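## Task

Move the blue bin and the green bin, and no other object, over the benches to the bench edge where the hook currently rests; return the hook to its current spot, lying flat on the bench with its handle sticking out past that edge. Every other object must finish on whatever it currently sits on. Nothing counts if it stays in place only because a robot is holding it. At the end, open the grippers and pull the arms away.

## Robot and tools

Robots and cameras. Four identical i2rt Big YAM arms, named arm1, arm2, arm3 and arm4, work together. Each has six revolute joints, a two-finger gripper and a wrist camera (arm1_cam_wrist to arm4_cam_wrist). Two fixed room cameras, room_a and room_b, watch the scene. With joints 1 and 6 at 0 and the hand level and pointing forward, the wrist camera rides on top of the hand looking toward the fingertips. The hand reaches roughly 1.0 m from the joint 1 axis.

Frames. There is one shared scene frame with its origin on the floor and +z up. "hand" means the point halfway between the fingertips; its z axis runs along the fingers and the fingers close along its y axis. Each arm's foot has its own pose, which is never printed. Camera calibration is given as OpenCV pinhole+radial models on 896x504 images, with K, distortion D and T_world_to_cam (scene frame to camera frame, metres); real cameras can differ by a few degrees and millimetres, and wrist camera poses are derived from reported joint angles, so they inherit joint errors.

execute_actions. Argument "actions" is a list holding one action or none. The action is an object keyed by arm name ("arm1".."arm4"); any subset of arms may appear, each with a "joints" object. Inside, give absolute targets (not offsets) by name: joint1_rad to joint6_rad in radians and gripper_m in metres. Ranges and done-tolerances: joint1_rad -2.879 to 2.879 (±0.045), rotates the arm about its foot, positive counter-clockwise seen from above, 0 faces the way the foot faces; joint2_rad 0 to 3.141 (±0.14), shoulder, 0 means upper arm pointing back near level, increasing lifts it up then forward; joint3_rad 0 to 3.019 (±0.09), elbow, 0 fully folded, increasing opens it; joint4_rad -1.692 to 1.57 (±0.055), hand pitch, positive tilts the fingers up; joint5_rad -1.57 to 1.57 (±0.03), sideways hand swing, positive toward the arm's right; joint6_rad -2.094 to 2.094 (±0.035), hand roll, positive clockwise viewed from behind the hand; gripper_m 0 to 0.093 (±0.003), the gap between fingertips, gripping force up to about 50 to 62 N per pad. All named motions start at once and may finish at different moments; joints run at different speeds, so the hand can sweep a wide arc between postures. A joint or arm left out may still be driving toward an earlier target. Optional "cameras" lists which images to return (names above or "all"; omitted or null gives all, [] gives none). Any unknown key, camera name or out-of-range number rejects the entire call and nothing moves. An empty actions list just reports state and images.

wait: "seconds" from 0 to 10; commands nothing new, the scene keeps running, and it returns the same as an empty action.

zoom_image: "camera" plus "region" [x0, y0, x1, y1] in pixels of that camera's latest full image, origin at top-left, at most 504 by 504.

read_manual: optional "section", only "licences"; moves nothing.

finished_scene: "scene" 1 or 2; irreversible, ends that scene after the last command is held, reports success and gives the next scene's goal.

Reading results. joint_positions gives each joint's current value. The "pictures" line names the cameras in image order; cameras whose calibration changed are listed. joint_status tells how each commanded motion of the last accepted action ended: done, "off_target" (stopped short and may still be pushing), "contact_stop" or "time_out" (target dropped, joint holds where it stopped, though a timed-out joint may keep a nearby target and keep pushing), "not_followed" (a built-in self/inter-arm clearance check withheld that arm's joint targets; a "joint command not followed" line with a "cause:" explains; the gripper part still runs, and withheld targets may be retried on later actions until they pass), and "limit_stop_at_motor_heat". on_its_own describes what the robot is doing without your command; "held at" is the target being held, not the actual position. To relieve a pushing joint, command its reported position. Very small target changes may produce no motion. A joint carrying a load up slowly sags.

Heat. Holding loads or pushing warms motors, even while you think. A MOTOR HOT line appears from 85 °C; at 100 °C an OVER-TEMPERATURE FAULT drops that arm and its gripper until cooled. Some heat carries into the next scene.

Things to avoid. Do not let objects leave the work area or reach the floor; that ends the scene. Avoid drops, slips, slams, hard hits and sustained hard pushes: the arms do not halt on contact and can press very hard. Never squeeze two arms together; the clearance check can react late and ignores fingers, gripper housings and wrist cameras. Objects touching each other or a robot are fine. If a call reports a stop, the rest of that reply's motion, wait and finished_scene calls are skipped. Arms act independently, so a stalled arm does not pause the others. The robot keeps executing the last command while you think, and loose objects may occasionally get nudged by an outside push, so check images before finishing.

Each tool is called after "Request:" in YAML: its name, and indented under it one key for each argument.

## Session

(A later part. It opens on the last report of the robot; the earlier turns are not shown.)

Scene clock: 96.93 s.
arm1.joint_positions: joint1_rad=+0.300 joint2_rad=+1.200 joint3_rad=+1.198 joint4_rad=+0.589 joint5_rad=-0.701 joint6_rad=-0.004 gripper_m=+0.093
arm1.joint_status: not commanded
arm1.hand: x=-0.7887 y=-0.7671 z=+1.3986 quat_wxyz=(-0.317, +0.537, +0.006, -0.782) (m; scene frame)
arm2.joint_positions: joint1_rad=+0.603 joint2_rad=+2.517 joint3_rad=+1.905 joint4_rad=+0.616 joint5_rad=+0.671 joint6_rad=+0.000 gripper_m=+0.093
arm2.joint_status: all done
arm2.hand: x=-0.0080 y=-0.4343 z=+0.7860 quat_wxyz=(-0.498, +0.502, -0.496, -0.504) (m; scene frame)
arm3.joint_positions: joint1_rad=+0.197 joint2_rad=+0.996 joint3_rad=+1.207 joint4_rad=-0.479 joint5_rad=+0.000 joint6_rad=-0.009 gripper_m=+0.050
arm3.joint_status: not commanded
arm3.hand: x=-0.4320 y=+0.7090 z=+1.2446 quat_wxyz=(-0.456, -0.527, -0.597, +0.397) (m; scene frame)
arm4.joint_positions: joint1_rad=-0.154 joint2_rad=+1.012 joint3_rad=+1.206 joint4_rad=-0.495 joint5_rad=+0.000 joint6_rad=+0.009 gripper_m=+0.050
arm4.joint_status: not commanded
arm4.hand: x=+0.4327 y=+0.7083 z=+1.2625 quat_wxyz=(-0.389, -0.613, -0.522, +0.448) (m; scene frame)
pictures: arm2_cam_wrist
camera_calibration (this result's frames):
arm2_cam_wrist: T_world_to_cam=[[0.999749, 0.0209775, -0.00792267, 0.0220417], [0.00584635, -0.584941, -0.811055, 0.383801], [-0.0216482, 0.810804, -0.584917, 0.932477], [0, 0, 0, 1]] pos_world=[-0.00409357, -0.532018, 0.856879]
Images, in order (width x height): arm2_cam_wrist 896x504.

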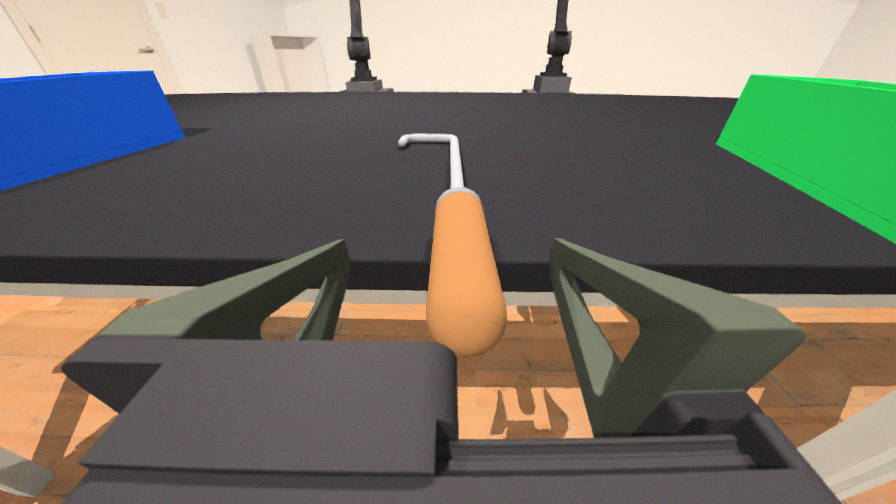

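Request:
execute_actions:
  actions:
    - {"arm2":{"joints":{"joint2_rad":2.545}}}
  cameras: []

Request:
execute_actions:
  actions:
    - {"arm2":{"joints":{"gripper_m":0}}}
  cameras: []

Request:
execute_actions:
  actions:
    - {"arm2":{"joints":{"joint2_rad":1.95}}}
  cameras: []

Request:
execute_actions:
  actions:
    - {"arm2":{"joints":{"joint1_rad":-0.68,"joint5_rad":-0.42,"joint3_rad":1.62}}}
  cameras: []

Request:
execute_actions:
  actions:
    - {"arm2":{"joints":{"joint2_rad":2.2,"joint4_rad":0.7}}}
  cameras: []

Request:
execute_actions:
  actions:
    - {"arm2":{"joints":{"joint2_rad":2.4,"joint3_rad":1.58,"joint4_rad":0.835}}}
  cameras: ["arm2_cam_wrist"]

Scene clock: 97.80 s.
arm1.joint_positions: joint1_rad=+0.300 joint2_rad=+1.200 joint3_rad=+1.198 joint4_rad=+0.589 joint5_rad=-0.701 joint6_rad=-0.004 gripper_m=+0.093
arm1.joint_status: not commanded
arm1.hand: x=-0.7887 y=-0.7671 z=+1.3986 quat_wxyz=(-0.317, +0.537, +0.006, -0.782) (m; scene frame)
arm2.joint_positions: joint1_rad=+0.603 joint2_rad=+2.517 joint3_rad=+1.905 joint4_rad=+0.616 joint5_rad=+0.671 joint6_rad=+0.000 gripper_m=+0.093
arm2.joint_status: all done
arm2.hand: x=-0.0080 y=-0.4343 z=+0.7860 quat_wxyz=(-0.498, +0.502, -0.496, -0.504) (m; scene frame)
arm3.joint_positions: joint1_rad=+0.197 joint2_rad=+0.996 joint3_rad=+1.207 joint4_rad=-0.479 joint5_rad=+0.000 joint6_rad=-0.009 gripper_m=+0.050
arm3.joint_status: not commanded
arm3.hand: x=-0.4320 y=+0.7090 z=+1.2446 quat_wxyz=(-0.456, -0.527, -0.597, +0.397) (m; scene frame)
arm4.joint_positions: joint1_rad=-0.154 joint2_rad=+1.012 joint3_rad=+1.206 joint4_rad=-0.495 joint5_rad=+0.000 joint6_rad=+0.009 gripper_m=+0.050
arm4.joint_status: not commanded
arm4.hand: x=+0.4327 y=+0.7083 z=+1.2625 quat_wxyz=(-0.389, -0.613, -0.522, +0.448) (m; scene frame)
pictures: none
No camera images: the call's "cameras" was empty. Leave "cameras" out to get every camera's image.

Scene clock: 98.50 s.
arm1.joint_positions: joint1_rad=+0.300 joint2_rad=+1.200 joint3_rad=+1.198 joint4_rad=+0.589 joint5_rad=-0.701 joint6_rad=-0.004 gripper_m=+0.093
arm1.joint_status: not commanded
arm1.hand: x=-0.7887 y=-0.7671 z=+1.3986 quat_wxyz=(-0.317, +0.537, +0.006, -0.782) (m; scene frame)
arm2.joint_positions: joint1_rad=+0.603 joint2_rad=+2.517 joint3_rad=+1.905 joint4_rad=+0.616 joint5_rad=+0.674 joint6_rad=+0.000 gripper_m=+0.030
arm2.joint_status: gripper_m off_target (ended at +0.030, target +0.000)
arm2.hand: x=-0.0075 y=-0.4343 z=+0.7860 quat_wxyz=(-0.499, +0.501, -0.497, -0.503) (m; scene frame)
arm3.joint_positions: joint1_rad=+0.197 joint2_rad=+0.996 joint3_rad=+1.207 joint4_rad=-0.479 joint5_rad=+0.000 joint6_rad=-0.009 gripper_m=+0.050
arm3.joint_status: not commanded
arm3.hand: x=-0.4320 y=+0.7090 z=+1.2446 quat_wxyz=(-0.456, -0.527, -0.597, +0.397) (m; scene frame)
arm4.joint_positions: joint1_rad=-0.154 joint2_rad=+1.012 joint3_rad=+1.206 joint4_rad=-0.495 joint5_rad=+0.000 joint6_rad=+0.009 gripper_m=+0.050
arm4.joint_status: not commanded
arm4.hand: x=+0.4327 y=+0.7083 z=+1.2625 quat_wxyz=(-0.389, -0.613, -0.522, +0.448) (m; scene frame)
pictures: none
No camera images: the call's "cameras" was empty. Leave "cameras" out to get every camera's image.

Scene clock: 100.57 s.
arm1.joint_positions: joint1_rad=+0.300 joint2_rad=+1.200 joint3_rad=+1.198 joint4_rad=+0.589 joint5_rad=-0.701 joint6_rad=-0.004 gripper_m=+0.093
arm1.joint_status: not commanded
arm1.hand: x=-0.7887 y=-0.7671 z=+1.3986 quat_wxyz=(-0.317, +0.537, +0.006, -0.782) (m; scene frame)
arm2.joint_positions: joint1_rad=+0.599 joint2_rad=+1.992 joint3_rad=+1.878 joint4_rad=+0.606 joint5_rad=+0.674 joint6_rad=-0.015 gripper_m=+0.030
arm2.joint_status: all done
arm2.hand: x=+0.0492 y=-0.5010 z=+1.2108 quat_wxyz=(-0.509, +0.319, -0.462, -0.653) (m; scene frame)
arm3.joint_positions: joint1_rad=+0.197 joint2_rad=+0.996 joint3_rad=+1.207 joint4_rad=-0.479 joint5_rad=+0.000 joint6_rad=-0.009 gripper_m=+0.050
arm3.joint_status: not commanded
arm3.hand: x=-0.4320 y=+0.7090 z=+1.2446 quat_wxyz=(-0.456, -0.527, -0.597, +0.397) (m; scene frame)
arm4.joint_positions: joint1_rad=-0.154 joint2_rad=+1.012 joint3_rad=+1.206 joint4_rad=-0.495 joint5_rad=+0.000 joint6_rad=+0.009 gripper_m=+0.050
arm4.joint_status: not commanded
arm4.hand: x=+0.4327 y=+0.7083 z=+1.2625 quat_wxyz=(-0.389, -0.613, -0.522, +0.448) (m; scene frame)
pictures: none
No camera images: the call's "cameras" was empty. Leave "cameras" out to get every camera's image.

Scene clock: 102.47 s.
arm1.joint_positions: joint1_rad=+0.300 joint2_rad=+1.200 joint3_rad=+1.198 joint4_rad=+0.589 joint5_rad=-0.701 joint6_rad=-0.004 gripper_m=+0.093
arm1.joint_status: not commanded
arm1.hand: x=-0.7887 y=-0.7671 z=+1.3986 quat_wxyz=(-0.317, +0.537, +0.006, -0.782) (m; scene frame)
arm2.joint_positions: joint1_rad=-0.685 joint2_rad=+1.995 joint3_rad=+1.615 joint4_rad=+0.603 joint5_rad=-0.419 joint6_rad=-0.001 gripper_m=+0.030
arm2.joint_status: all done
arm2.hand: x=+0.8785 y=-0.4799 z=+1.0679 quat_wxyz=(-0.618, +0.428, -0.464, -0.468) (m; scene frame)
arm3.joint_positions: joint1_rad=+0.197 joint2_rad=+0.996 joint3_rad=+1.207 joint4_rad=-0.479 joint5_rad=+0.000 joint6_rad=-0.009 gripper_m=+0.050
arm3.joint_status: not commanded
arm3.hand: x=-0.4320 y=+0.7090 z=+1.2446 quat_wxyz=(-0.456, -0.527, -0.597, +0.397) (m; scene frame)
arm4.joint_positions: joint1_rad=-0.154 joint2_rad=+1.012 joint3_rad=+1.206 joint4_rad=-0.495 joint5_rad=+0.000 joint6_rad=+0.009 gripper_m=+0.050
arm4.joint_status: not commanded
arm4.hand: x=+0.4327 y=+0.7083 z=+1.2625 quat_wxyz=(-0.389, -0.613, -0.522, +0.448) (m; scene frame)
pictures: none
No camera images: the call's "cameras" was empty. Leave "cameras" out to get every camera's image.

Scene clock: 103.97 s.
arm1.joint_positions: joint1_rad=+0.300 joint2_rad=+1.200 joint3_rad=+1.198 joint4_rad=+0.589 joint5_rad=-0.701 joint6_rad=-0.004 gripper_m=+0.093
arm1.joint_status: not commanded
arm1.hand: x=-0.7887 y=-0.7671 z=+1.3986 quat_wxyz=(-0.317, +0.537, +0.006, -0.782) (m; scene frame)
arm2.joint_positions: joint1_rad=-0.685 joint2_rad=+2.232 joint3_rad=+1.594 joint4_rad=+0.677 joint5_rad=-0.419 joint6_rad=-0.001 gripper_m=+0.030
arm2.joint_status: all done
arm2.hand: x=+0.8941 y=-0.4583 z=+0.8802 quat_wxyz=(-0.559, +0.448, -0.530, -0.454) (m; scene frame)
arm3.joint_positions: joint1_rad=+0.197 joint2_rad=+0.996 joint3_rad=+1.207 joint4_rad=-0.479 joint5_rad=+0.000 joint6_rad=-0.009 gripper_m=+0.050
arm3.joint_status: not commanded
arm3.hand: x=-0.4320 y=+0.7090 z=+1.2446 quat_wxyz=(-0.456, -0.527, -0.597, +0.397) (m; scene frame)
arm4.joint_positions: joint1_rad=-0.154 joint2_rad=+1.012 joint3_rad=+1.206 joint4_rad=-0.495 joint5_rad=+0.000 joint6_rad=+0.009 gripper_m=+0.050
arm4.joint_status: not commanded
arm4.hand: x=+0.4327 y=+0.7083 z=+1.2625 quat_wxyz=(-0.389, -0.613, -0.522, +0.448) (m; scene frame)
pictures: none
No camera images: the call's "cameras" was empty. Leave "cameras" out to get every camera's image.

Scene clock: 105.33 s.
arm1.joint_positions: joint1_rad=+0.300 joint2_rad=+1.200 joint3_rad=+1.198 joint4_rad=+0.589 joint5_rad=-0.701 joint6_rad=-0.004 gripper_m=+0.093
arm1.joint_status: not commanded
arm1.hand: x=-0.7887 y=-0.7671 z=+1.3986 quat_wxyz=(-0.317, +0.537, +0.006, -0.782) (m; scene frame)
arm2.joint_positions: joint1_rad=-0.685 joint2_rad=+2.437 joint3_rad=+1.561 joint4_rad=+0.805 joint5_rad=-0.419 joint6_rad=-0.001 gripper_m=+0.030
arm2.joint_status: all done
arm2.hand: x=+0.8853 y=-0.4718 z=+0.7251 quat_wxyz=(-0.521, +0.458, -0.567, -0.443) (m; scene frame)
arm3.joint_positions: joint1_rad=+0.197 joint2_rad=+0.996 joint3_rad=+1.207 joint4_rad=-0.479 joint5_rad=+0.000 joint6_rad=-0.009 gripper_m=+0.050
arm3.joint_status: not commanded
arm3.hand: x=-0.4320 y=+0.7090 z=+1.2446 quat_wxyz=(-0.456, -0.527, -0.597, +0.397) (m; scene frame)
arm4.joint_positions: joint1_rad=-0.154 joint2_rad=+1.012 joint3_rad=+1.206 joint4_rad=-0.495 joint5_rad=+0.000 joint6_rad=+0.009 gripper_m=+0.050
arm4.joint_status: not commanded
arm4.hand: x=+0.4327 y=+0.7083 z=+1.2625 quat_wxyz=(-0.389, -0.613, -0.522, +0.448) (m; scene frame)
pictures: arm2_cam_wrist
camera_calibration (this result's frames):
arm2_cam_wrist: T_world_to_cam=[[0.983503, -0.177765, -0.0334809, -0.931585], [-0.138895, -0.623551, -0.769345, 0.386922], [0.115885, 0.761304, -0.637955, 0.839904], [0, 0, 0, 1]] pos_world=[0.872626, -0.56376, 0.802307]
Images, in order (width x height): arm2_cam_wrist 896x504.

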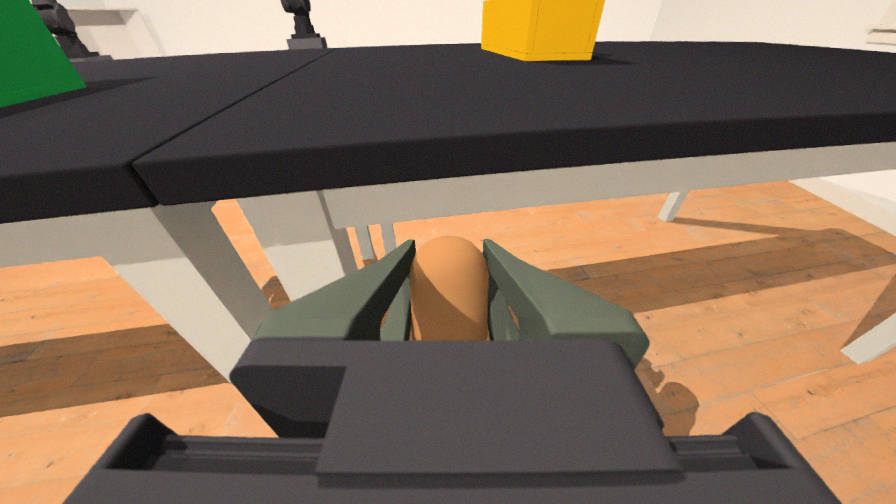

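Request:
execute_actions:
  actions: []
  cameras: ["room_b"]

Request:
zoom_image:
  camera: "room_b"
  region: [480,210,640,330]

Scene clock: 105.50 s.
arm1.joint_positions: joint1_rad=+0.300 joint2_rad=+1.200 joint3_rad=+1.198 joint4_rad=+0.589 joint5_rad=-0.701 joint6_rad=-0.004 gripper_m=+0.093
arm1.joint_status: not commanded
arm1.hand: x=-0.7887 y=-0.7671 z=+1.3986 quat_wxyz=(-0.317, +0.537, +0.006, -0.782) (m; scene frame)
arm2.joint_positions: joint1_rad=-0.685 joint2_rad=+2.437 joint3_rad=+1.561 joint4_rad=+0.805 joint5_rad=-0.419 joint6_rad=-0.001 gripper_m=+0.030
arm2.joint_status: all done
arm2.hand: x=+0.8853 y=-0.4718 z=+0.7251 quat_wxyz=(-0.521, +0.458, -0.567, -0.443) (m; scene frame)
arm3.joint_positions: joint1_rad=+0.197 joint2_rad=+0.996 joint3_rad=+1.207 joint4_rad=-0.479 joint5_rad=+0.000 joint6_rad=-0.009 gripper_m=+0.050
arm3.joint_status: not commanded
arm3.hand: x=-0.4320 y=+0.7090 z=+1.2446 quat_wxyz=(-0.456, -0.527, -0.597, +0.397) (m; scene frame)
arm4.joint_positions: joint1_rad=-0.154 joint2_rad=+1.012 joint3_rad=+1.206 joint4_rad=-0.495 joint5_rad=+0.000 joint6_rad=+0.009 gripper_m=+0.050
arm4.joint_status: not commanded
arm4.hand: x=+0.4327 y=+0.7083 z=+1.2625 quat_wxyz=(-0.389, -0.613, -0.522, +0.448) (m; scene frame)
pictures: room_b
Images, in order (width x height): room_b 896x504.

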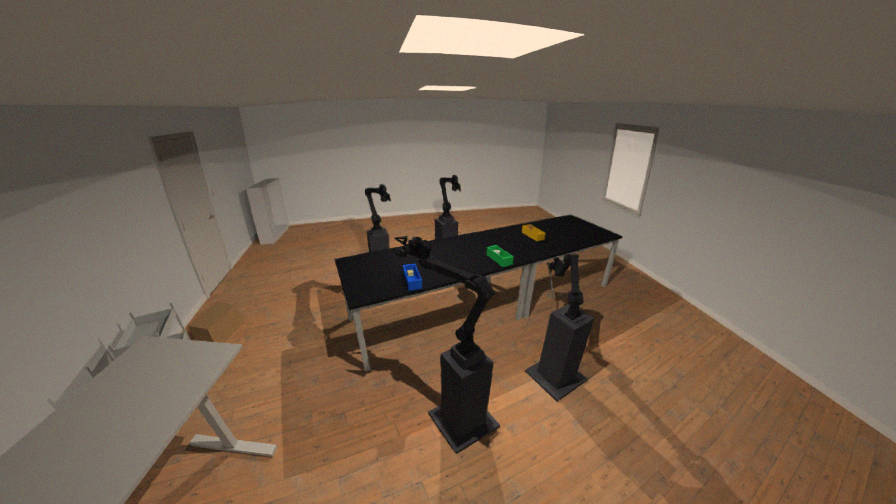

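Region (480, 210, 640, 330) of room_b's 896x504 image, scaled by 3.150, with more detail than that image has; it fills the top 378 rows of this view, and the rest is white.

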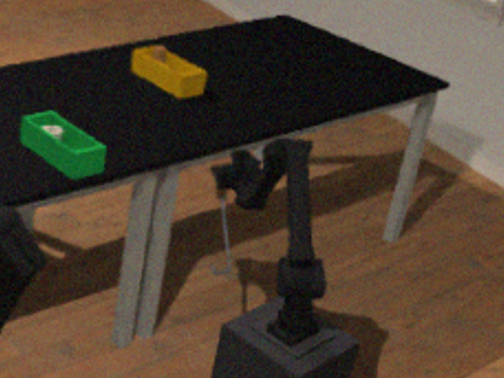

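Request:
execute_actions:
  actions:
    - {"arm2":{"joints":{"joint2_rad":1.75,"joint4_rad":0.2}}}
  cameras: []

Request:
execute_actions:
  actions:
    - {"arm2":{"joints":{"joint1_rad":-0.545,"joint5_rad":0,"joint2_rad":2.15,"joint3_rad":2.45,"joint4_rad":-0.15}}}
  cameras: ["room_b","arm4_cam_wrist","room_a"]

Scene clock: 107.70 s.
arm1.joint_positions: joint1_rad=+0.300 joint2_rad=+1.200 joint3_rad=+1.198 joint4_rad=+0.589 joint5_rad=-0.701 joint6_rad=-0.004 gripper_m=+0.093
arm1.joint_status: not commanded
arm1.hand: x=-0.7887 y=-0.7671 z=+1.3986 quat_wxyz=(-0.317, +0.537, +0.006, -0.782) (m; scene frame)
arm2.joint_positions: joint1_rad=-0.685 joint2_rad=+1.786 joint3_rad=+1.561 joint4_rad=+0.193 joint5_rad=-0.419 joint6_rad=-0.001 gripper_m=+0.030
arm2.joint_status: all done
arm2.hand: x=+0.8515 y=-0.5188 z=+1.1035 quat_wxyz=(-0.535, +0.455, -0.554, -0.447) (m; scene frame)
arm3.joint_positions: joint1_rad=+0.197 joint2_rad=+0.996 joint3_rad=+1.207 joint4_rad=-0.479 joint5_rad=+0.000 joint6_rad=-0.009 gripper_m=+0.050
arm3.joint_status: not commanded
arm3.hand: x=-0.4320 y=+0.7090 z=+1.2446 quat_wxyz=(-0.456, -0.527, -0.597, +0.397) (m; scene frame)
arm4.joint_positions: joint1_rad=-0.154 joint2_rad=+1.012 joint3_rad=+1.206 joint4_rad=-0.495 joint5_rad=+0.000 joint6_rad=+0.009 gripper_m=+0.050
arm4.joint_status: not commanded
arm4.hand: x=+0.4327 y=+0.7083 z=+1.2625 quat_wxyz=(-0.389, -0.613, -0.522, +0.448) (m; scene frame)
pictures: none
No camera images: the call's "cameras" was empty. Leave "cameras" out to get every camera's image.

Scene clock: 109.77 s.
arm1.joint_positions: joint1_rad=+0.300 joint2_rad=+1.200 joint3_rad=+1.198 joint4_rad=+0.589 joint5_rad=-0.701 joint6_rad=-0.004 gripper_m=+0.093
arm1.joint_status: not commanded
arm1.hand: x=-0.7887 y=-0.7671 z=+1.3986 quat_wxyz=(-0.317, +0.537, +0.006, -0.782) (m; scene frame)
arm2.joint_positions: joint1_rad=-0.538 joint2_rad=+2.162 joint3_rad=+2.388 joint4_rad=-0.161 joint5_rad=-0.002 joint6_rad=-0.001 gripper_m=+0.030
arm2.joint_status: all done
arm2.hand: x=+0.8702 y=-0.3802 z=+1.2192 quat_wxyz=(-0.621, +0.362, -0.579, -0.385) (m; scene frame)
arm3.joint_positions: joint1_rad=+0.197 joint2_rad=+0.996 joint3_rad=+1.207 joint4_rad=-0.479 joint5_rad=+0.000 joint6_rad=-0.009 gripper_m=+0.050
arm3.joint_status: not commanded
arm3.hand: x=-0.4320 y=+0.7090 z=+1.2446 quat_wxyz=(-0.456, -0.527, -0.597, +0.397) (m; scene frame)
arm4.joint_positions: joint1_rad=-0.154 joint2_rad=+1.012 joint3_rad=+1.206 joint4_rad=-0.495 joint5_rad=+0.000 joint6_rad=+0.009 gripper_m=+0.050
arm4.joint_status: not commanded
arm4.hand: x=+0.4327 y=+0.7083 z=+1.2625 quat_wxyz=(-0.389, -0.613, -0.522, +0.448) (m; scene frame)
pictures: arm4_cam_wrist, room_a, room_b
camera_calibration (this result's frames):
arm4_cam_wrist: T_world_to_cam=[[-0.988007, 0.154173, -0.00858651, 0.328875], [0.127845, 0.785565, -0.605428, 0.155033], [-0.0865954, -0.599264, -0.795854, 1.59541], [0, 0, 0, 1]] pos_world=[0.443266, 0.783581, 1.3664]
Images, in order (width x height): arm4_cam_wrist 896x504, room_a 896x504, room_b 896x504.

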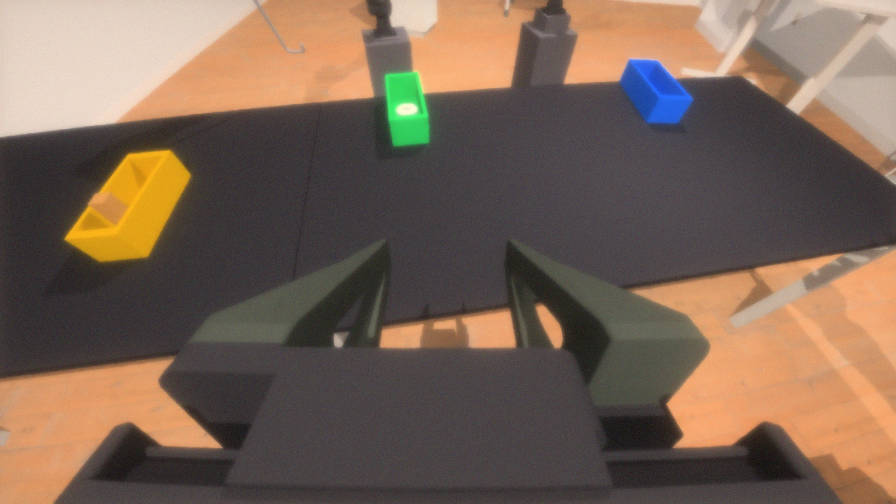

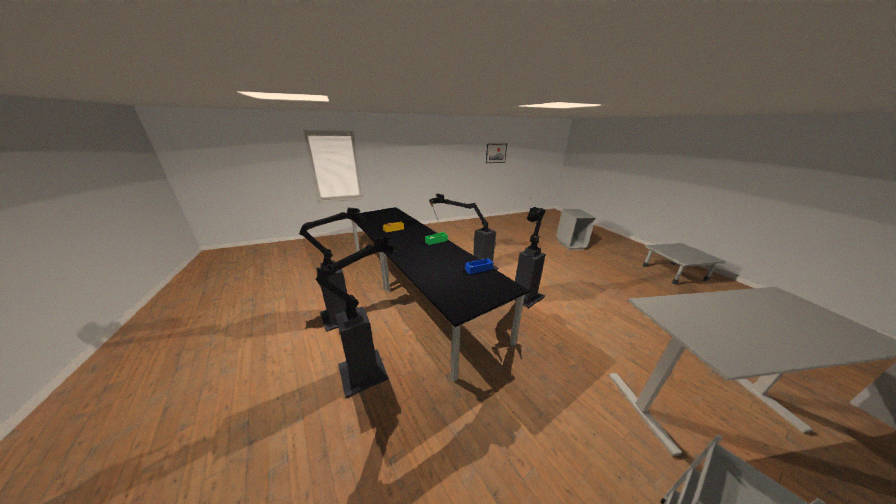

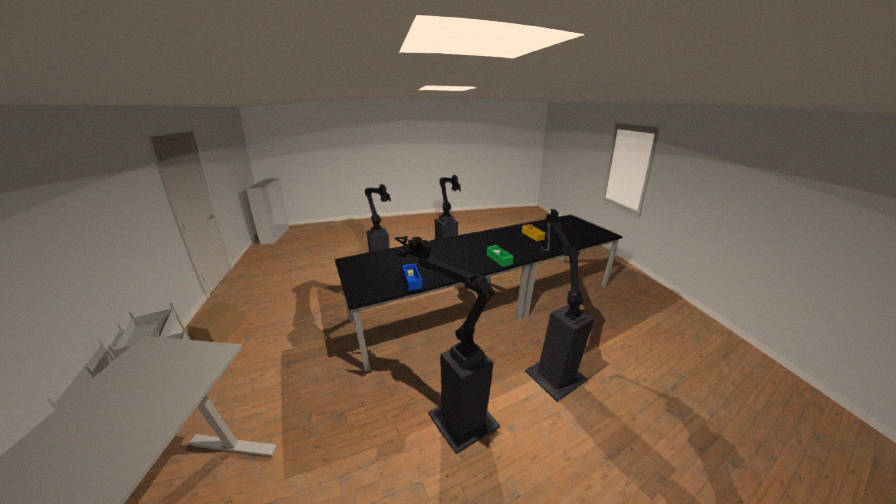

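Request:
execute_actions:
  actions:
    - {"arm2":{"joints":{"joint4_rad":0.9,"joint2_rad":2.3}}}
  cameras: ["room_a"]

Request:
zoom_image:
  camera: "room_a"
  region: [370,160,520,270]

Scene clock: 111.60 s.
arm1.joint_positions: joint1_rad=+0.300 joint2_rad=+1.200 joint3_rad=+1.198 joint4_rad=+0.589 joint5_rad=-0.701 joint6_rad=-0.004 gripper_m=+0.093
arm1.joint_status: not commanded
arm1.hand: x=-0.7887 y=-0.7671 z=+1.3986 quat_wxyz=(-0.317, +0.537, +0.006, -0.782) (m; scene frame)
arm2.joint_positions: joint1_rad=-0.538 joint2_rad=+2.326 joint3_rad=+2.388 joint4_rad=+0.865 joint5_rad=-0.002 joint6_rad=-0.001 gripper_m=+0.030
arm2.joint_status: all done
arm2.hand: x=+0.8490 y=-0.4228 z=+1.2911 quat_wxyz=(-0.807, +0.168, -0.266, -0.500) (m; scene frame)
arm3.joint_positions: joint1_rad=+0.197 joint2_rad=+0.996 joint3_rad=+1.207 joint4_rad=-0.479 joint5_rad=+0.000 joint6_rad=-0.009 gripper_m=+0.050
arm3.joint_status: not commanded
arm3.hand: x=-0.4320 y=+0.7090 z=+1.2446 quat_wxyz=(-0.456, -0.527, -0.597, +0.397) (m; scene frame)
arm4.joint_positions: joint1_rad=-0.154 joint2_rad=+1.012 joint3_rad=+1.206 joint4_rad=-0.495 joint5_rad=+0.000 joint6_rad=+0.009 gripper_m=+0.050
arm4.joint_status: not commanded
arm4.hand: x=+0.4327 y=+0.7083 z=+1.2625 quat_wxyz=(-0.389, -0.613, -0.522, +0.448) (m; scene frame)
pictures: room_a
Images, in order (width x height): room_a 896x504.

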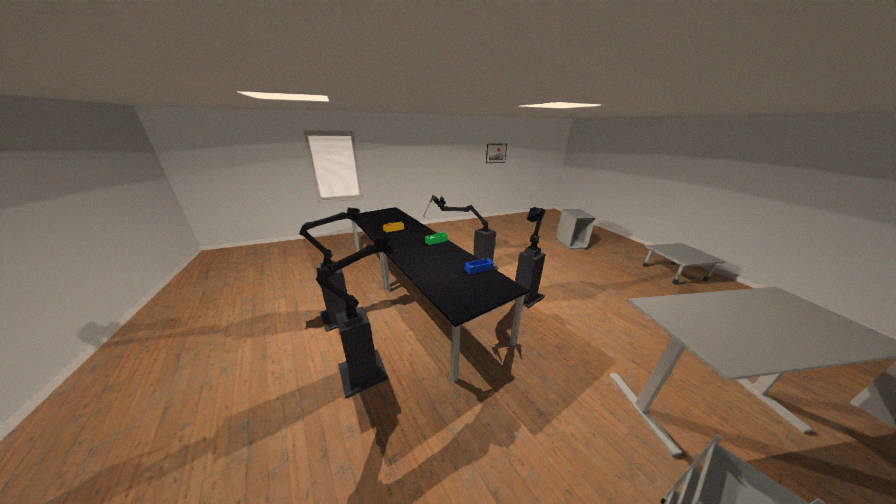

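Region (370, 160, 520, 270) of room_a's 896x504 image, scaled by 3.360, with more detail than that image has; it fills the top 370 rows of this view, and the rest is white.

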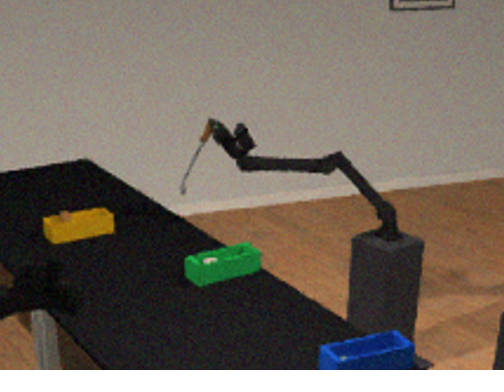

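Request:
execute_actions:
  actions:
    - {"arm2":{"joints":{"joint4_rad":1.3,"joint2_rad":2.4,"joint3_rad":2.1}}}
  cameras: []

Request:
execute_actions:
  actions:
    - {"arm2":{"joints":{"joint4_rad":1.5,"joint2_rad":2.43,"joint3_rad":1.82}}}
  cameras: ["room_a"]

Request:
zoom_image:
  camera: "room_a"
  region: [370,160,520,270]

Scene clock: 113.27 s.
arm1.joint_positions: joint1_rad=+0.300 joint2_rad=+1.200 joint3_rad=+1.198 joint4_rad=+0.589 joint5_rad=-0.701 joint6_rad=-0.004 gripper_m=+0.093
arm1.joint_status: not commanded
arm1.hand: x=-0.7887 y=-0.7671 z=+1.3986 quat_wxyz=(-0.317, +0.537, +0.006, -0.782) (m; scene frame)
arm2.joint_positions: joint1_rad=-0.538 joint2_rad=+2.445 joint3_rad=+2.084 joint4_rad=+1.263 joint5_rad=+0.002 joint6_rad=+0.001 gripper_m=+0.030
arm2.joint_status: all done
arm2.hand: x=+0.8531 y=-0.4173 z=+1.0903 quat_wxyz=(-0.803, +0.173, -0.278, -0.498) (m; scene frame)
arm3.joint_positions: joint1_rad=+0.197 joint2_rad=+0.996 joint3_rad=+1.207 joint4_rad=-0.479 joint5_rad=+0.000 joint6_rad=-0.009 gripper_m=+0.050
arm3.joint_status: not commanded
arm3.hand: x=-0.4320 y=+0.7090 z=+1.2446 quat_wxyz=(-0.456, -0.527, -0.597, +0.397) (m; scene frame)
arm4.joint_positions: joint1_rad=-0.154 joint2_rad=+1.012 joint3_rad=+1.206 joint4_rad=-0.495 joint5_rad=+0.000 joint6_rad=+0.009 gripper_m=+0.050
arm4.joint_status: not commanded
arm4.hand: x=+0.4327 y=+0.7083 z=+1.2625 quat_wxyz=(-0.389, -0.613, -0.522, +0.448) (m; scene frame)
pictures: none
No camera images: the call's "cameras" was empty. Leave "cameras" out to get every camera's image.

Scene clock: 114.23 s.
arm1.joint_positions: joint1_rad=+0.300 joint2_rad=+1.200 joint3_rad=+1.198 joint4_rad=+0.589 joint5_rad=-0.701 joint6_rad=-0.004 gripper_m=+0.093
arm1.joint_status: not commanded
arm1.hand: x=-0.7887 y=-0.7671 z=+1.3986 quat_wxyz=(-0.317, +0.537, +0.006, -0.782) (m; scene frame)
arm2.joint_positions: joint1_rad=-0.538 joint2_rad=+2.406 joint3_rad=+1.852 joint4_rad=+1.511 joint5_rad=+0.004 joint6_rad=+0.003 gripper_m=+0.030
arm2.joint_status: all done
arm2.hand: x=+0.8309 y=-0.4633 z=+1.0448 quat_wxyz=(-0.810, +0.158, -0.256, -0.503) (m; scene frame)
arm3.joint_positions: joint1_rad=+0.197 joint2_rad=+0.996 joint3_rad=+1.207 joint4_rad=-0.479 joint5_rad=+0.000 joint6_rad=-0.009 gripper_m=+0.050
arm3.joint_status: not commanded
arm3.hand: x=-0.4320 y=+0.7090 z=+1.2446 quat_wxyz=(-0.456, -0.527, -0.597, +0.397) (m; scene frame)
arm4.joint_positions: joint1_rad=-0.154 joint2_rad=+1.012 joint3_rad=+1.206 joint4_rad=-0.495 joint5_rad=+0.000 joint6_rad=+0.009 gripper_m=+0.050
arm4.joint_status: not commanded
arm4.hand: x=+0.4327 y=+0.7083 z=+1.2625 quat_wxyz=(-0.389, -0.613, -0.522, +0.448) (m; scene frame)
pictures: room_a
Images, in order (width x height): room_a 896x504.

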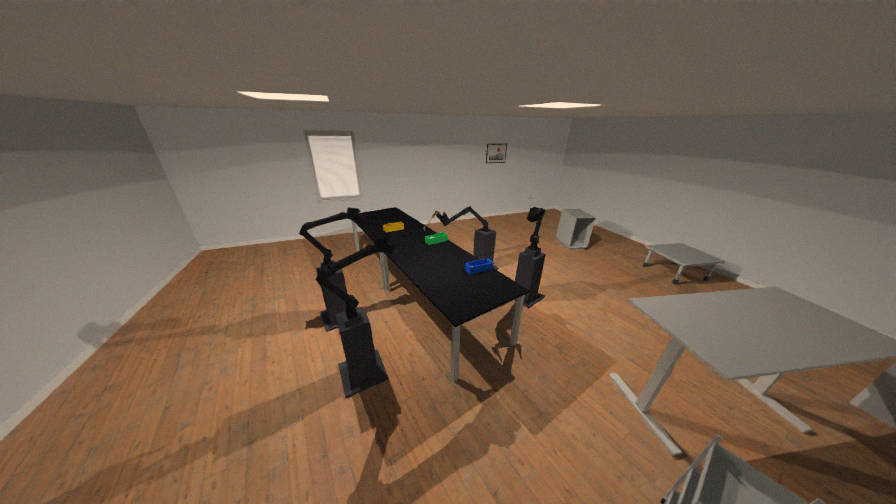

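Region (370, 160, 520, 270) of room_a's 896x504 image, scaled by 3.360, with more detail than that image has; it fills the top 370 rows of this view, and the rest is white.

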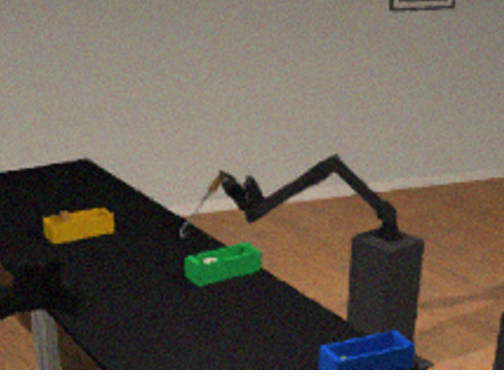

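Request:
execute_actions:
  actions:
    - {"arm2":{"joints":{"joint2_rad":2.29,"joint3_rad":1.52}}}
  cameras: []

Request:
execute_actions:
  actions:
    - {"arm2":{"joints":{"joint2_rad":2.16,"joint3_rad":1.22}}}
  cameras: ["room_a","arm2_cam_wrist"]

Request:
zoom_image:
  camera: "room_a"
  region: [370,160,520,270]

Scene clock: 115.57 s.
arm1.joint_positions: joint1_rad=+0.300 joint2_rad=+1.200 joint3_rad=+1.198 joint4_rad=+0.589 joint5_rad=-0.701 joint6_rad=-0.004 gripper_m=+0.093
arm1.joint_status: not commanded
arm1.hand: x=-0.7887 y=-0.7671 z=+1.3986 quat_wxyz=(-0.317, +0.537, +0.006, -0.782) (m; scene frame)
arm2.joint_positions: joint1_rad=-0.538 joint2_rad=+2.273 joint3_rad=+1.534 joint4_rad=+1.511 joint5_rad=+0.004 joint6_rad=+0.005 gripper_m=+0.029
arm2.joint_status: all done
arm2.hand: x=+0.8143 y=-0.4971 z=+1.0005 quat_wxyz=(-0.783, +0.203, -0.330, -0.487) (m; scene frame)
arm3.joint_positions: joint1_rad=+0.197 joint2_rad=+0.996 joint3_rad=+1.207 joint4_rad=-0.479 joint5_rad=+0.000 joint6_rad=-0.009 gripper_m=+0.050
arm3.joint_status: not commanded
arm3.hand: x=-0.4320 y=+0.7090 z=+1.2446 quat_wxyz=(-0.456, -0.527, -0.597, +0.397) (m; scene frame)
arm4.joint_positions: joint1_rad=-0.154 joint2_rad=+1.012 joint3_rad=+1.206 joint4_rad=-0.495 joint5_rad=+0.000 joint6_rad=+0.009 gripper_m=+0.050
arm4.joint_status: not commanded
arm4.hand: x=+0.4327 y=+0.7083 z=+1.2625 quat_wxyz=(-0.389, -0.613, -0.522, +0.448) (m; scene frame)
pictures: none
No camera images: the call's "cameras" was empty. Leave "cameras" out to get every camera's image.

Scene clock: 116.57 s.
arm1.joint_positions: joint1_rad=+0.300 joint2_rad=+1.200 joint3_rad=+1.198 joint4_rad=+0.589 joint5_rad=-0.701 joint6_rad=-0.004 gripper_m=+0.093
arm1.joint_status: not commanded
arm1.hand: x=-0.7887 y=-0.7671 z=+1.3986 quat_wxyz=(-0.317, +0.537, +0.006, -0.782) (m; scene frame)
arm2.joint_positions: joint1_rad=-0.538 joint2_rad=+2.155 joint3_rad=+1.230 joint4_rad=+1.508 joint5_rad=+0.004 joint6_rad=+0.005 gripper_m=+0.029
arm2.joint_status: all done
arm2.hand: x=+0.7904 y=-0.5459 z=+0.9496 quat_wxyz=(-0.748, +0.248, -0.403, -0.466) (m; scene frame)
arm3.joint_positions: joint1_rad=+0.197 joint2_rad=+0.996 joint3_rad=+1.207 joint4_rad=-0.479 joint5_rad=+0.000 joint6_rad=-0.009 gripper_m=+0.050
arm3.joint_status: not commanded
arm3.hand: x=-0.4320 y=+0.7090 z=+1.2446 quat_wxyz=(-0.456, -0.527, -0.597, +0.397) (m; scene frame)
arm4.joint_positions: joint1_rad=-0.154 joint2_rad=+1.012 joint3_rad=+1.206 joint4_rad=-0.495 joint5_rad=+0.000 joint6_rad=+0.009 gripper_m=+0.050
arm4.joint_status: not commanded
arm4.hand: x=+0.4327 y=+0.7083 z=+1.2625 quat_wxyz=(-0.389, -0.613, -0.522, +0.448) (m; scene frame)
pictures: arm2_cam_wrist, room_a
camera_calibration (this result's frames):
arm2_cam_wrist: T_world_to_cam=[[0.901935, -0.431837, -0.00541982, -0.94479], [-0.0238421, -0.0372583, -0.999021, 0.947473], [0.431212, 0.901182, -0.0439004, 0.313588], [0, 0, 0, 1]] pos_world=[0.739506, -0.655294, 0.955191]
Images, in order (width x height): arm2_cam_wrist 896x504, room_a 896x504.

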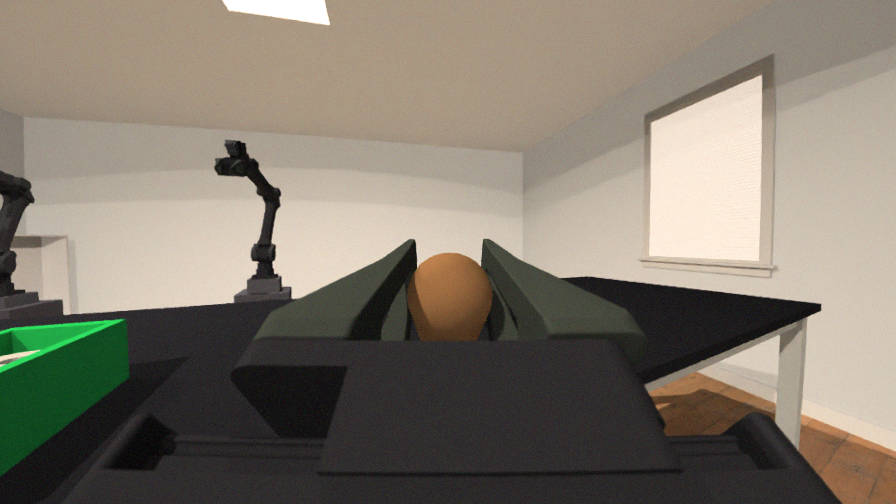

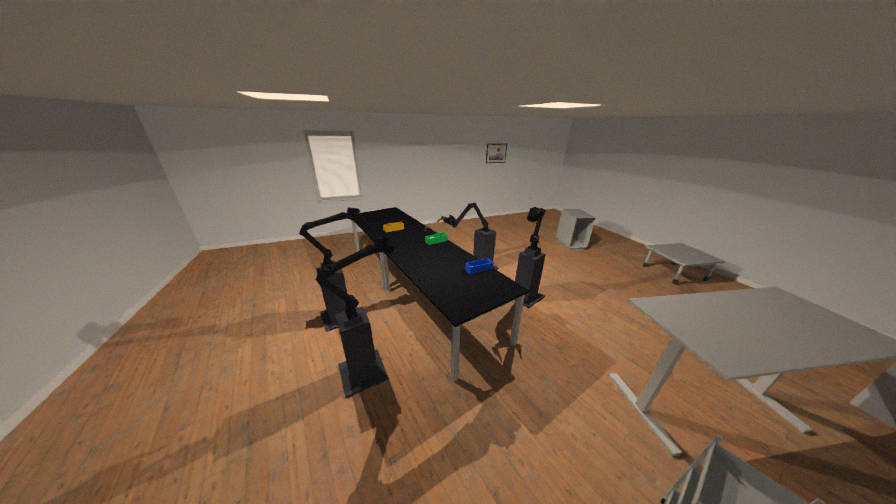

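Region (370, 160, 520, 270) of room_a's 896x504 image, scaled by 3.360, with more detail than that image has; it fills the top 370 rows of this view, and the rest is white.

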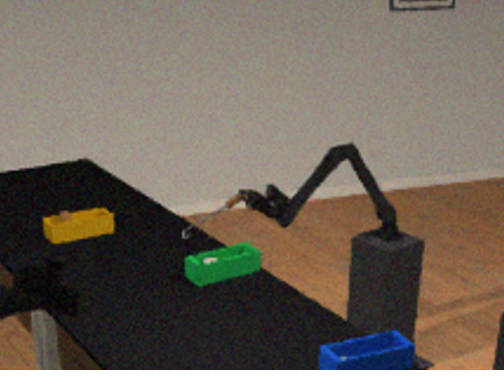

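Request:
execute_actions:
  actions:
    - {"arm2":{"joints":{"joint4_rad":1.1}}}
  cameras: []

Request:
execute_actions:
  actions:
    - {"arm2":{"joints":{"joint1_rad":-0.683,"joint5_rad":-0.42,"joint2_rad":2.3,"joint3_rad":1.6,"joint4_rad":0.85}}}
  cameras: ["arm2_cam_wrist"]

Scene clock: 119.90 s.
arm1.joint_positions: joint1_rad=+0.300 joint2_rad=+1.200 joint3_rad=+1.198 joint4_rad=+0.589 joint5_rad=-0.701 joint6_rad=-0.004 gripper_m=+0.093
arm1.joint_status: not commanded
arm1.hand: x=-0.7887 y=-0.7671 z=+1.3986 quat_wxyz=(-0.317, +0.537, +0.006, -0.782) (m; scene frame)
arm2.joint_positions: joint1_rad=-0.538 joint2_rad=+2.155 joint3_rad=+1.230 joint4_rad=+1.121 joint5_rad=+0.003 joint6_rad=+0.009 gripper_m=+0.029
arm2.joint_status: all done
arm2.hand: x=+0.8064 y=-0.5136 z=+0.8622 quat_wxyz=(-0.656, +0.332, -0.540, -0.410) (m; scene frame)
arm3.joint_positions: joint1_rad=+0.197 joint2_rad=+0.996 joint3_rad=+1.207 joint4_rad=-0.479 joint5_rad=+0.000 joint6_rad=-0.009 gripper_m=+0.050
arm3.joint_status: not commanded
arm3.hand: x=-0.4320 y=+0.7090 z=+1.2446 quat_wxyz=(-0.456, -0.527, -0.597, +0.397) (m; scene frame)
arm4.joint_positions: joint1_rad=-0.154 joint2_rad=+1.012 joint3_rad=+1.206 joint4_rad=-0.495 joint5_rad=+0.000 joint6_rad=+0.009 gripper_m=+0.050
arm4.joint_status: not commanded
arm4.hand: x=+0.4327 y=+0.7083 z=+1.2625 quat_wxyz=(-0.389, -0.613, -0.522, +0.448) (m; scene frame)
pictures: none
No camera images: the call's "cameras" was empty. Leave "cameras" out to get every camera's image.

Scene clock: 121.07 s.
arm1.joint_positions: joint1_rad=+0.300 joint2_rad=+1.200 joint3_rad=+1.198 joint4_rad=+0.589 joint5_rad=-0.701 joint6_rad=-0.004 gripper_m=+0.093
arm1.joint_status: not commanded
arm1.hand: x=-0.7887 y=-0.7671 z=+1.3986 quat_wxyz=(-0.317, +0.537, +0.006, -0.782) (m; scene frame)
arm2.joint_positions: joint1_rad=-0.693 joint2_rad=+2.304 joint3_rad=+1.536 joint4_rad=+0.844 joint5_rad=-0.418 joint6_rad=+0.011 gripper_m=+0.029
arm2.joint_status: all done
arm2.hand: x=+0.8915 y=-0.4738 z=+0.8294 quat_wxyz=(-0.571, +0.439, -0.521, -0.458) (m; scene frame)
arm3.joint_positions: joint1_rad=+0.197 joint2_rad=+0.996 joint3_rad=+1.207 joint4_rad=-0.479 joint5_rad=+0.000 joint6_rad=-0.009 gripper_m=+0.050
arm3.joint_status: not commanded
arm3.hand: x=-0.4320 y=+0.7090 z=+1.2446 quat_wxyz=(-0.456, -0.527, -0.597, +0.397) (m; scene frame)
arm4.joint_positions: joint1_rad=-0.154 joint2_rad=+1.012 joint3_rad=+1.206 joint4_rad=-0.495 joint5_rad=+0.000 joint6_rad=+0.009 gripper_m=+0.050
arm4.joint_status: not commanded
arm4.hand: x=+0.4327 y=+0.7083 z=+1.2625 quat_wxyz=(-0.389, -0.613, -0.522, +0.448) (m; scene frame)
pictures: arm2_cam_wrist
camera_calibration (this result's frames):
arm2_cam_wrist: T_world_to_cam=[[0.982632, -0.184891, 0.0157738, -0.978014], [-0.0847873, -0.522973, -0.848122, 0.531587], [0.165059, 0.832055, -0.529567, 0.807092], [0, 0, 0, 1]] pos_world=[0.872882, -0.574364, 0.893686]
Images, in order (width x height): arm2_cam_wrist 896x504.

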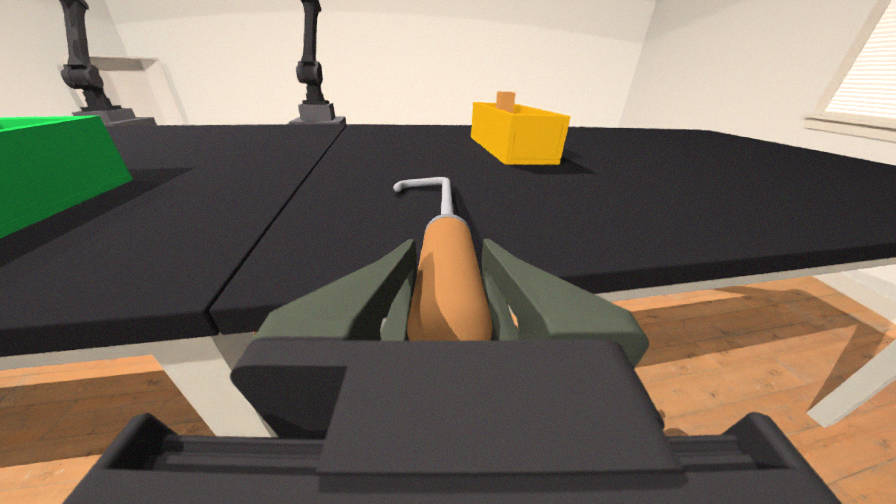

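Request:
execute_actions:
  actions:
    - {"arm2":{"joints":{"joint1_rad":-0.678,"joint2_rad":2.39,"joint3_rad":1.65,"joint4_rad":0.81}}}
  cameras: ["arm2_cam_wrist"]

Scene clock: 122.07 s.
arm1.joint_positions: joint1_rad=+0.300 joint2_rad=+1.200 joint3_rad=+1.198 joint4_rad=+0.589 joint5_rad=-0.701 joint6_rad=-0.004 gripper_m=+0.093
arm1.joint_status: not commanded
arm1.hand: x=-0.7887 y=-0.7671 z=+1.3986 quat_wxyz=(-0.317, +0.537, +0.006, -0.782) (m; scene frame)
arm2.joint_positions: joint1_rad=-0.691 joint2_rad=+2.368 joint3_rad=+1.596 joint4_rad=+0.818 joint5_rad=-0.419 joint6_rad=+0.013 gripper_m=+0.029
arm2.joint_status: all done
arm2.hand: x=+0.8984 y=-0.4619 z=+0.8014 quat_wxyz=(-0.560, +0.442, -0.532, -0.457) (m; scene frame)
arm3.joint_positions: joint1_rad=+0.197 joint2_rad=+0.996 joint3_rad=+1.207 joint4_rad=-0.479 joint5_rad=+0.000 joint6_rad=-0.009 gripper_m=+0.050
arm3.joint_status: not commanded
arm3.hand: x=-0.4320 y=+0.7090 z=+1.2446 quat_wxyz=(-0.456, -0.527, -0.597, +0.397) (m; scene frame)
arm4.joint_positions: joint1_rad=-0.154 joint2_rad=+1.012 joint3_rad=+1.206 joint4_rad=-0.495 joint5_rad=+0.000 joint6_rad=+0.009 gripper_m=+0.050
arm4.joint_status: not commanded
arm4.hand: x=+0.4327 y=+0.7083 z=+1.2625 quat_wxyz=(-0.389, -0.613, -0.522, +0.448) (m; scene frame)
pictures: arm2_cam_wrist
camera_calibration (this result's frames):
arm2_cam_wrist: T_world_to_cam=[[0.983299, -0.181994, 0.000672815, -0.96937], [-0.100037, -0.543573, -0.833379, 0.506971], [0.152036, 0.819394, -0.552701, 0.805648], [0, 0, 0, 1]] pos_world=[0.88141, -0.560987, 0.868434]
Images, in order (width x height): arm2_cam_wrist 896x504.

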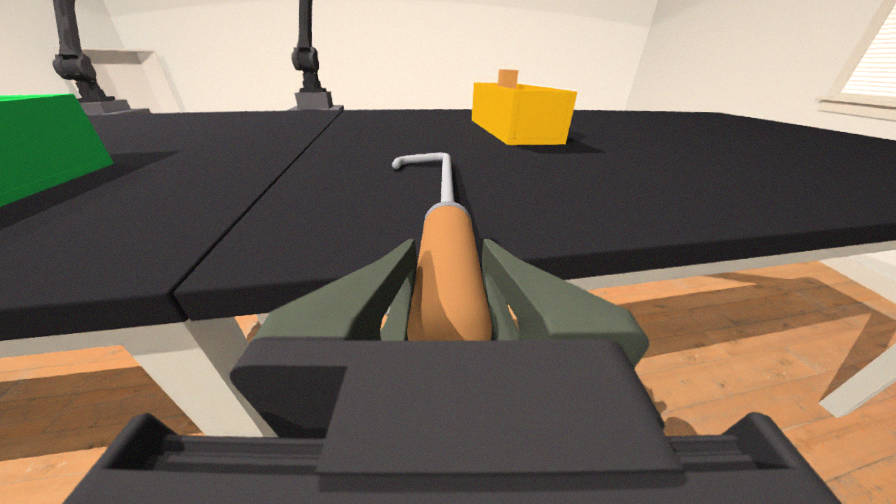

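Lower a bit, release, then inspect green from above.

Request:
execute_actions:
  actions:
    - {"arm2":{"joints":{"joint2_rad":2.42}}}
  cameras: []

Request:
execute_actions:
  actions:
    - {"arm2":{"joints":{"gripper_m":0.093}}}
  cameras: ["arm2_cam_wrist"]

Request:
execute_actions:
  actions:
    - {"arm2":{"joints":{"joint2_rad":1.8}}}
  cameras: []

Request:
execute_actions:
  actions:
    - {"arm2":{"joints":{"joint1_rad":0.0,"joint5_rad":0,"joint4_rad":-0.3,"joint3_rad":1.5}}}
  cameras: ["arm2_cam_wrist"]

Scene clock: 123.10 s.
arm1.joint_positions: joint1_rad=+0.300 joint2_rad=+1.200 joint3_rad=+1.198 joint4_rad=+0.589 joint5_rad=-0.701 joint6_rad=-0.004 gripper_m=+0.093
arm1.joint_status: not commanded
arm1.hand: x=-0.7887 y=-0.7671 z=+1.3986 quat_wxyz=(-0.317, +0.537, +0.006, -0.782) (m; scene frame)
arm2.joint_positions: joint1_rad=-0.691 joint2_rad=+2.380 joint3_rad=+1.598 joint4_rad=+0.818 joint5_rad=-0.419 joint6_rad=+0.016 gripper_m=+0.030
arm2.joint_status: all done
arm2.hand: x=+0.8986 y=-0.4618 z=+0.7930 quat_wxyz=(-0.556, +0.442, -0.536, -0.457) (m; scene frame)
arm3.joint_positions: joint1_rad=+0.197 joint2_rad=+0.996 joint3_rad=+1.207 joint4_rad=-0.479 joint5_rad=+0.000 joint6_rad=-0.009 gripper_m=+0.050
arm3.joint_status: not commanded
arm3.hand: x=-0.4320 y=+0.7090 z=+1.2446 quat_wxyz=(-0.456, -0.527, -0.597, +0.397) (m; scene frame)
arm4.joint_positions: joint1_rad=-0.154 joint2_rad=+1.012 joint3_rad=+1.206 joint4_rad=-0.495 joint5_rad=+0.000 joint6_rad=+0.009 gripper_m=+0.050
arm4.joint_status: not commanded
arm4.hand: x=+0.4327 y=+0.7083 z=+1.2625 quat_wxyz=(-0.389, -0.613, -0.522, +0.448) (m; scene frame)
pictures: none
No camera images: the call's "cameras" was empty. Leave "cameras" out to get every camera's image.

Scene clock: 123.80 s.
arm1.joint_positions: joint1_rad=+0.300 joint2_rad=+1.200 joint3_rad=+1.198 joint4_rad=+0.589 joint5_rad=-0.701 joint6_rad=-0.004 gripper_m=+0.093
arm1.joint_status: not commanded
arm1.hand: x=-0.7887 y=-0.7671 z=+1.3986 quat_wxyz=(-0.317, +0.537, +0.006, -0.782) (m; scene frame)
arm2.joint_positions: joint1_rad=-0.691 joint2_rad=+2.383 joint3_rad=+1.598 joint4_rad=+0.818 joint5_rad=-0.419 joint6_rad=+0.008 gripper_m=+0.093
arm2.joint_status: all done
arm2.hand: x=+0.8985 y=-0.4619 z=+0.7908 quat_wxyz=(-0.557, +0.445, -0.535, -0.454) (m; scene frame)
arm3.joint_positions: joint1_rad=+0.197 joint2_rad=+0.996 joint3_rad=+1.207 joint4_rad=-0.479 joint5_rad=+0.000 joint6_rad=-0.009 gripper_m=+0.050
arm3.joint_status: not commanded
arm3.hand: x=-0.4320 y=+0.7090 z=+1.2446 quat_wxyz=(-0.456, -0.527, -0.597, +0.397) (m; scene frame)
arm4.joint_positions: joint1_rad=-0.154 joint2_rad=+1.012 joint3_rad=+1.206 joint4_rad=-0.495 joint5_rad=+0.000 joint6_rad=+0.009 gripper_m=+0.050
arm4.joint_status: not commanded
arm4.hand: x=+0.4327 y=+0.7083 z=+1.2625 quat_wxyz=(-0.389, -0.613, -0.522, +0.448) (m; scene frame)
pictures: arm2_cam_wrist
camera_calibration (this result's frames):
arm2_cam_wrist: T_world_to_cam=[[0.983255, -0.182226, 0.00146771, -0.97011], [-0.101158, -0.552493, -0.827356, 0.490299], [0.151577, 0.813354, -0.561676, 0.804479], [0, 0, 0, 1]] pos_world=[0.881523, -0.560219, 0.858932]
Images, in order (width x height): arm2_cam_wrist 896x504.

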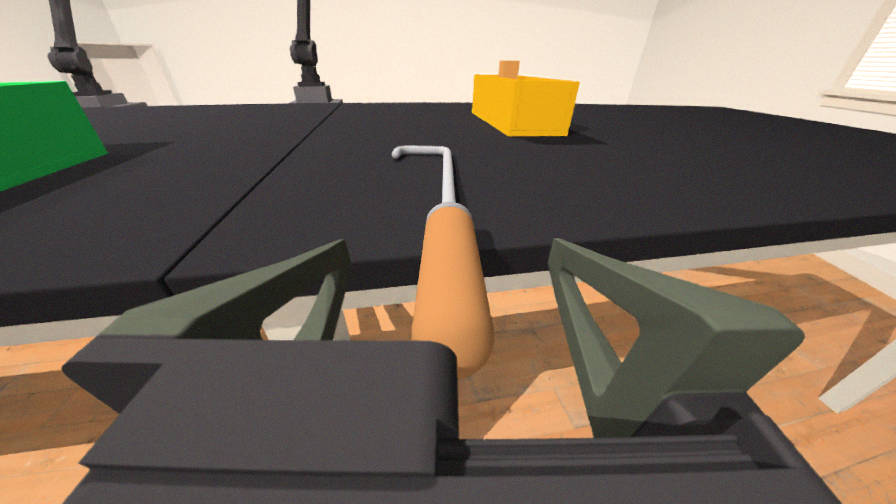

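Scene clock: 125.67 s.
arm1.joint_positions: joint1_rad=+0.300 joint2_rad=+1.200 joint3_rad=+1.198 joint4_rad=+0.589 joint5_rad=-0.701 joint6_rad=-0.004 gripper_m=+0.093
arm1.joint_status: not commanded
arm1.hand: x=-0.7887 y=-0.7671 z=+1.3986 quat_wxyz=(-0.317, +0.537, +0.006, -0.782) (m; scene frame)
arm2.joint_positions: joint1_rad=-0.691 joint2_rad=+1.802 joint3_rad=+1.652 joint4_rad=+0.817 joint5_rad=-0.419 joint6_rad=+0.008 gripper_m=+0.093
arm2.joint_status: all done
arm2.hand: x=+0.8331 y=-0.5529 z=+1.2802 quat_wxyz=(-0.738, +0.362, -0.292, -0.489) (m; scene frame)
arm3.joint_positions: joint1_rad=+0.197 joint2_rad=+0.996 joint3_rad=+1.207 joint4_rad=-0.479 joint5_rad=+0.000 joint6_rad=-0.009 gripper_m=+0.050
arm3.joint_status: not commanded
arm3.hand: x=-0.4320 y=+0.7090 z=+1.2446 quat_wxyz=(-0.456, -0.527, -0.597, +0.397) (m; scene frame)
arm4.joint_positions: joint1_rad=-0.154 joint2_rad=+1.012 joint3_rad=+1.206 joint4_rad=-0.495 joint5_rad=+0.000 joint6_rad=+0.009 gripper_m=+0.050
arm4.joint_status: not commanded
arm4.hand: x=+0.4327 y=+0.7083 z=+1.2625 quat_wxyz=(-0.389, -0.613, -0.522, +0.448) (m; scene frame)
pictures: none
No camera images: the call's "cameras" was empty. Leave "cameras" out to get every camera's image.

Scene clock: 127.27 s.
arm1.joint_positions: joint1_rad=+0.300 joint2_rad=+1.200 joint3_rad=+1.198 joint4_rad=+0.589 joint5_rad=-0.701 joint6_rad=-0.004 gripper_m=+0.093
arm1.joint_status: not commanded
arm1.hand: x=-0.7887 y=-0.7671 z=+1.3986 quat_wxyz=(-0.317, +0.537, +0.006, -0.782) (m; scene frame)
arm2.joint_positions: joint1_rad=+0.007 joint2_rad=+1.792 joint3_rad=+1.518 joint4_rad=-0.285 joint5_rad=-0.002 joint6_rad=+0.005 gripper_m=+0.093
arm2.joint_status: all done
arm2.hand: x=+0.4050 y=-0.4487 z=+0.9604 quat_wxyz=(-0.327, +0.644, -0.592, -0.358) (m; scene frame)
arm3.joint_positions: joint1_rad=+0.197 joint2_rad=+0.996 joint3_rad=+1.207 joint4_rad=-0.479 joint5_rad=+0.000 joint6_rad=-0.009 gripper_m=+0.050
arm3.joint_status: not commanded
arm3.hand: x=-0.4320 y=+0.7090 z=+1.2446 quat_wxyz=(-0.456, -0.527, -0.597, +0.397) (m; scene frame)
arm4.joint_positions: joint1_rad=-0.154 joint2_rad=+1.012 joint3_rad=+1.206 joint4_rad=-0.495 joint5_rad=+0.000 joint6_rad=+0.009 gripper_m=+0.050
arm4.joint_status: not commanded
arm4.hand: x=+0.4327 y=+0.7083 z=+1.2625 quat_wxyz=(-0.389, -0.613, -0.522, +0.448) (m; scene frame)
pictures: arm2_cam_wrist
camera_calibration (this result's frames):
arm2_cam_wrist: T_world_to_cam=[[0.995957, 0.0886701, -0.0144001, -0.351036], [0.0768842, -0.924292, -0.373864, -0.0864994], [-0.0464604, 0.371245, -0.927372, 1.19685], [0, 0, 0, 1]] pos_world=[0.411874, -0.49315, 1.07253]
Images, in order (width x height): arm2_cam_wrist 896x504.

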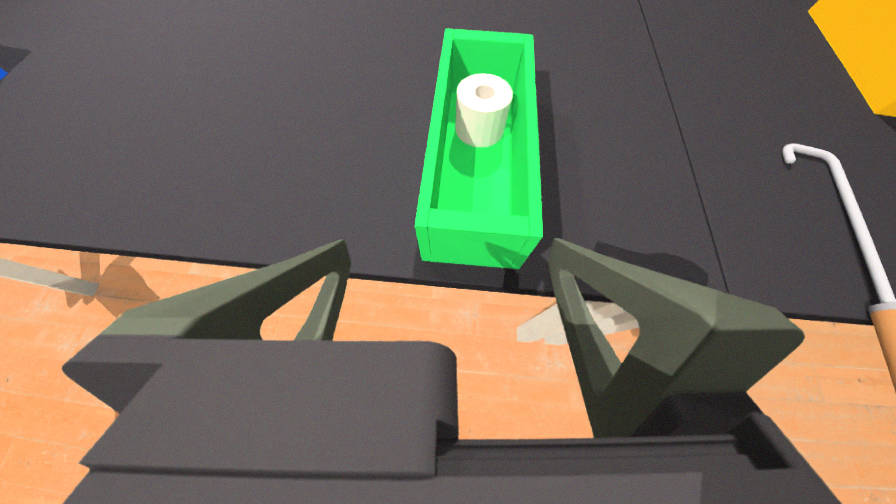

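Gap about 2.5 cm; fine.

Request:
execute_actions:
  actions:
    - {"arm2":{"joints":{"joint2_rad":1.1}}}
  cameras: []

Request:
finished_scene:
  scene: 1

Scene clock: 129.47 s.
arm1.joint_positions: joint1_rad=+0.300 joint2_rad=+1.200 joint3_rad=+1.198 joint4_rad=+0.589 joint5_rad=-0.701 joint6_rad=-0.004 gripper_m=+0.093
arm1.joint_status: not commanded
arm1.hand: x=-0.7887 y=-0.7671 z=+1.3986 quat_wxyz=(-0.317, +0.537, +0.006, -0.782) (m; scene frame)
arm2.joint_positions: joint1_rad=+0.007 joint2_rad=+1.102 joint3_rad=+1.500 joint4_rad=-0.295 joint5_rad=-0.002 joint6_rad=+0.005 gripper_m=+0.093
arm2.joint_status: all done
arm2.hand: x=+0.4239 y=-0.6873 z=+1.3815 quat_wxyz=(-0.501, +0.493, -0.452, -0.548) (m; scene frame)
arm3.joint_positions: joint1_rad=+0.197 joint2_rad=+0.996 joint3_rad=+1.207 joint4_rad=-0.479 joint5_rad=+0.000 joint6_rad=-0.009 gripper_m=+0.050
arm3.joint_status: not commanded
arm3.hand: x=-0.4320 y=+0.7090 z=+1.2446 quat_wxyz=(-0.456, -0.527, -0.597, +0.397) (m; scene frame)
arm4.joint_positions: joint1_rad=-0.154 joint2_rad=+1.012 joint3_rad=+1.206 joint4_rad=-0.495 joint5_rad=+0.000 joint6_rad=+0.009 gripper_m=+0.050
arm4.joint_status: not commanded
arm4.hand: x=+0.4327 y=+0.7083 z=+1.2625 quat_wxyz=(-0.389, -0.613, -0.522, +0.448) (m; scene frame)
pictures: none
No camera images: the call's "cameras" was empty. Leave "cameras" out to get every camera's image.

The scene is finished: the task was done.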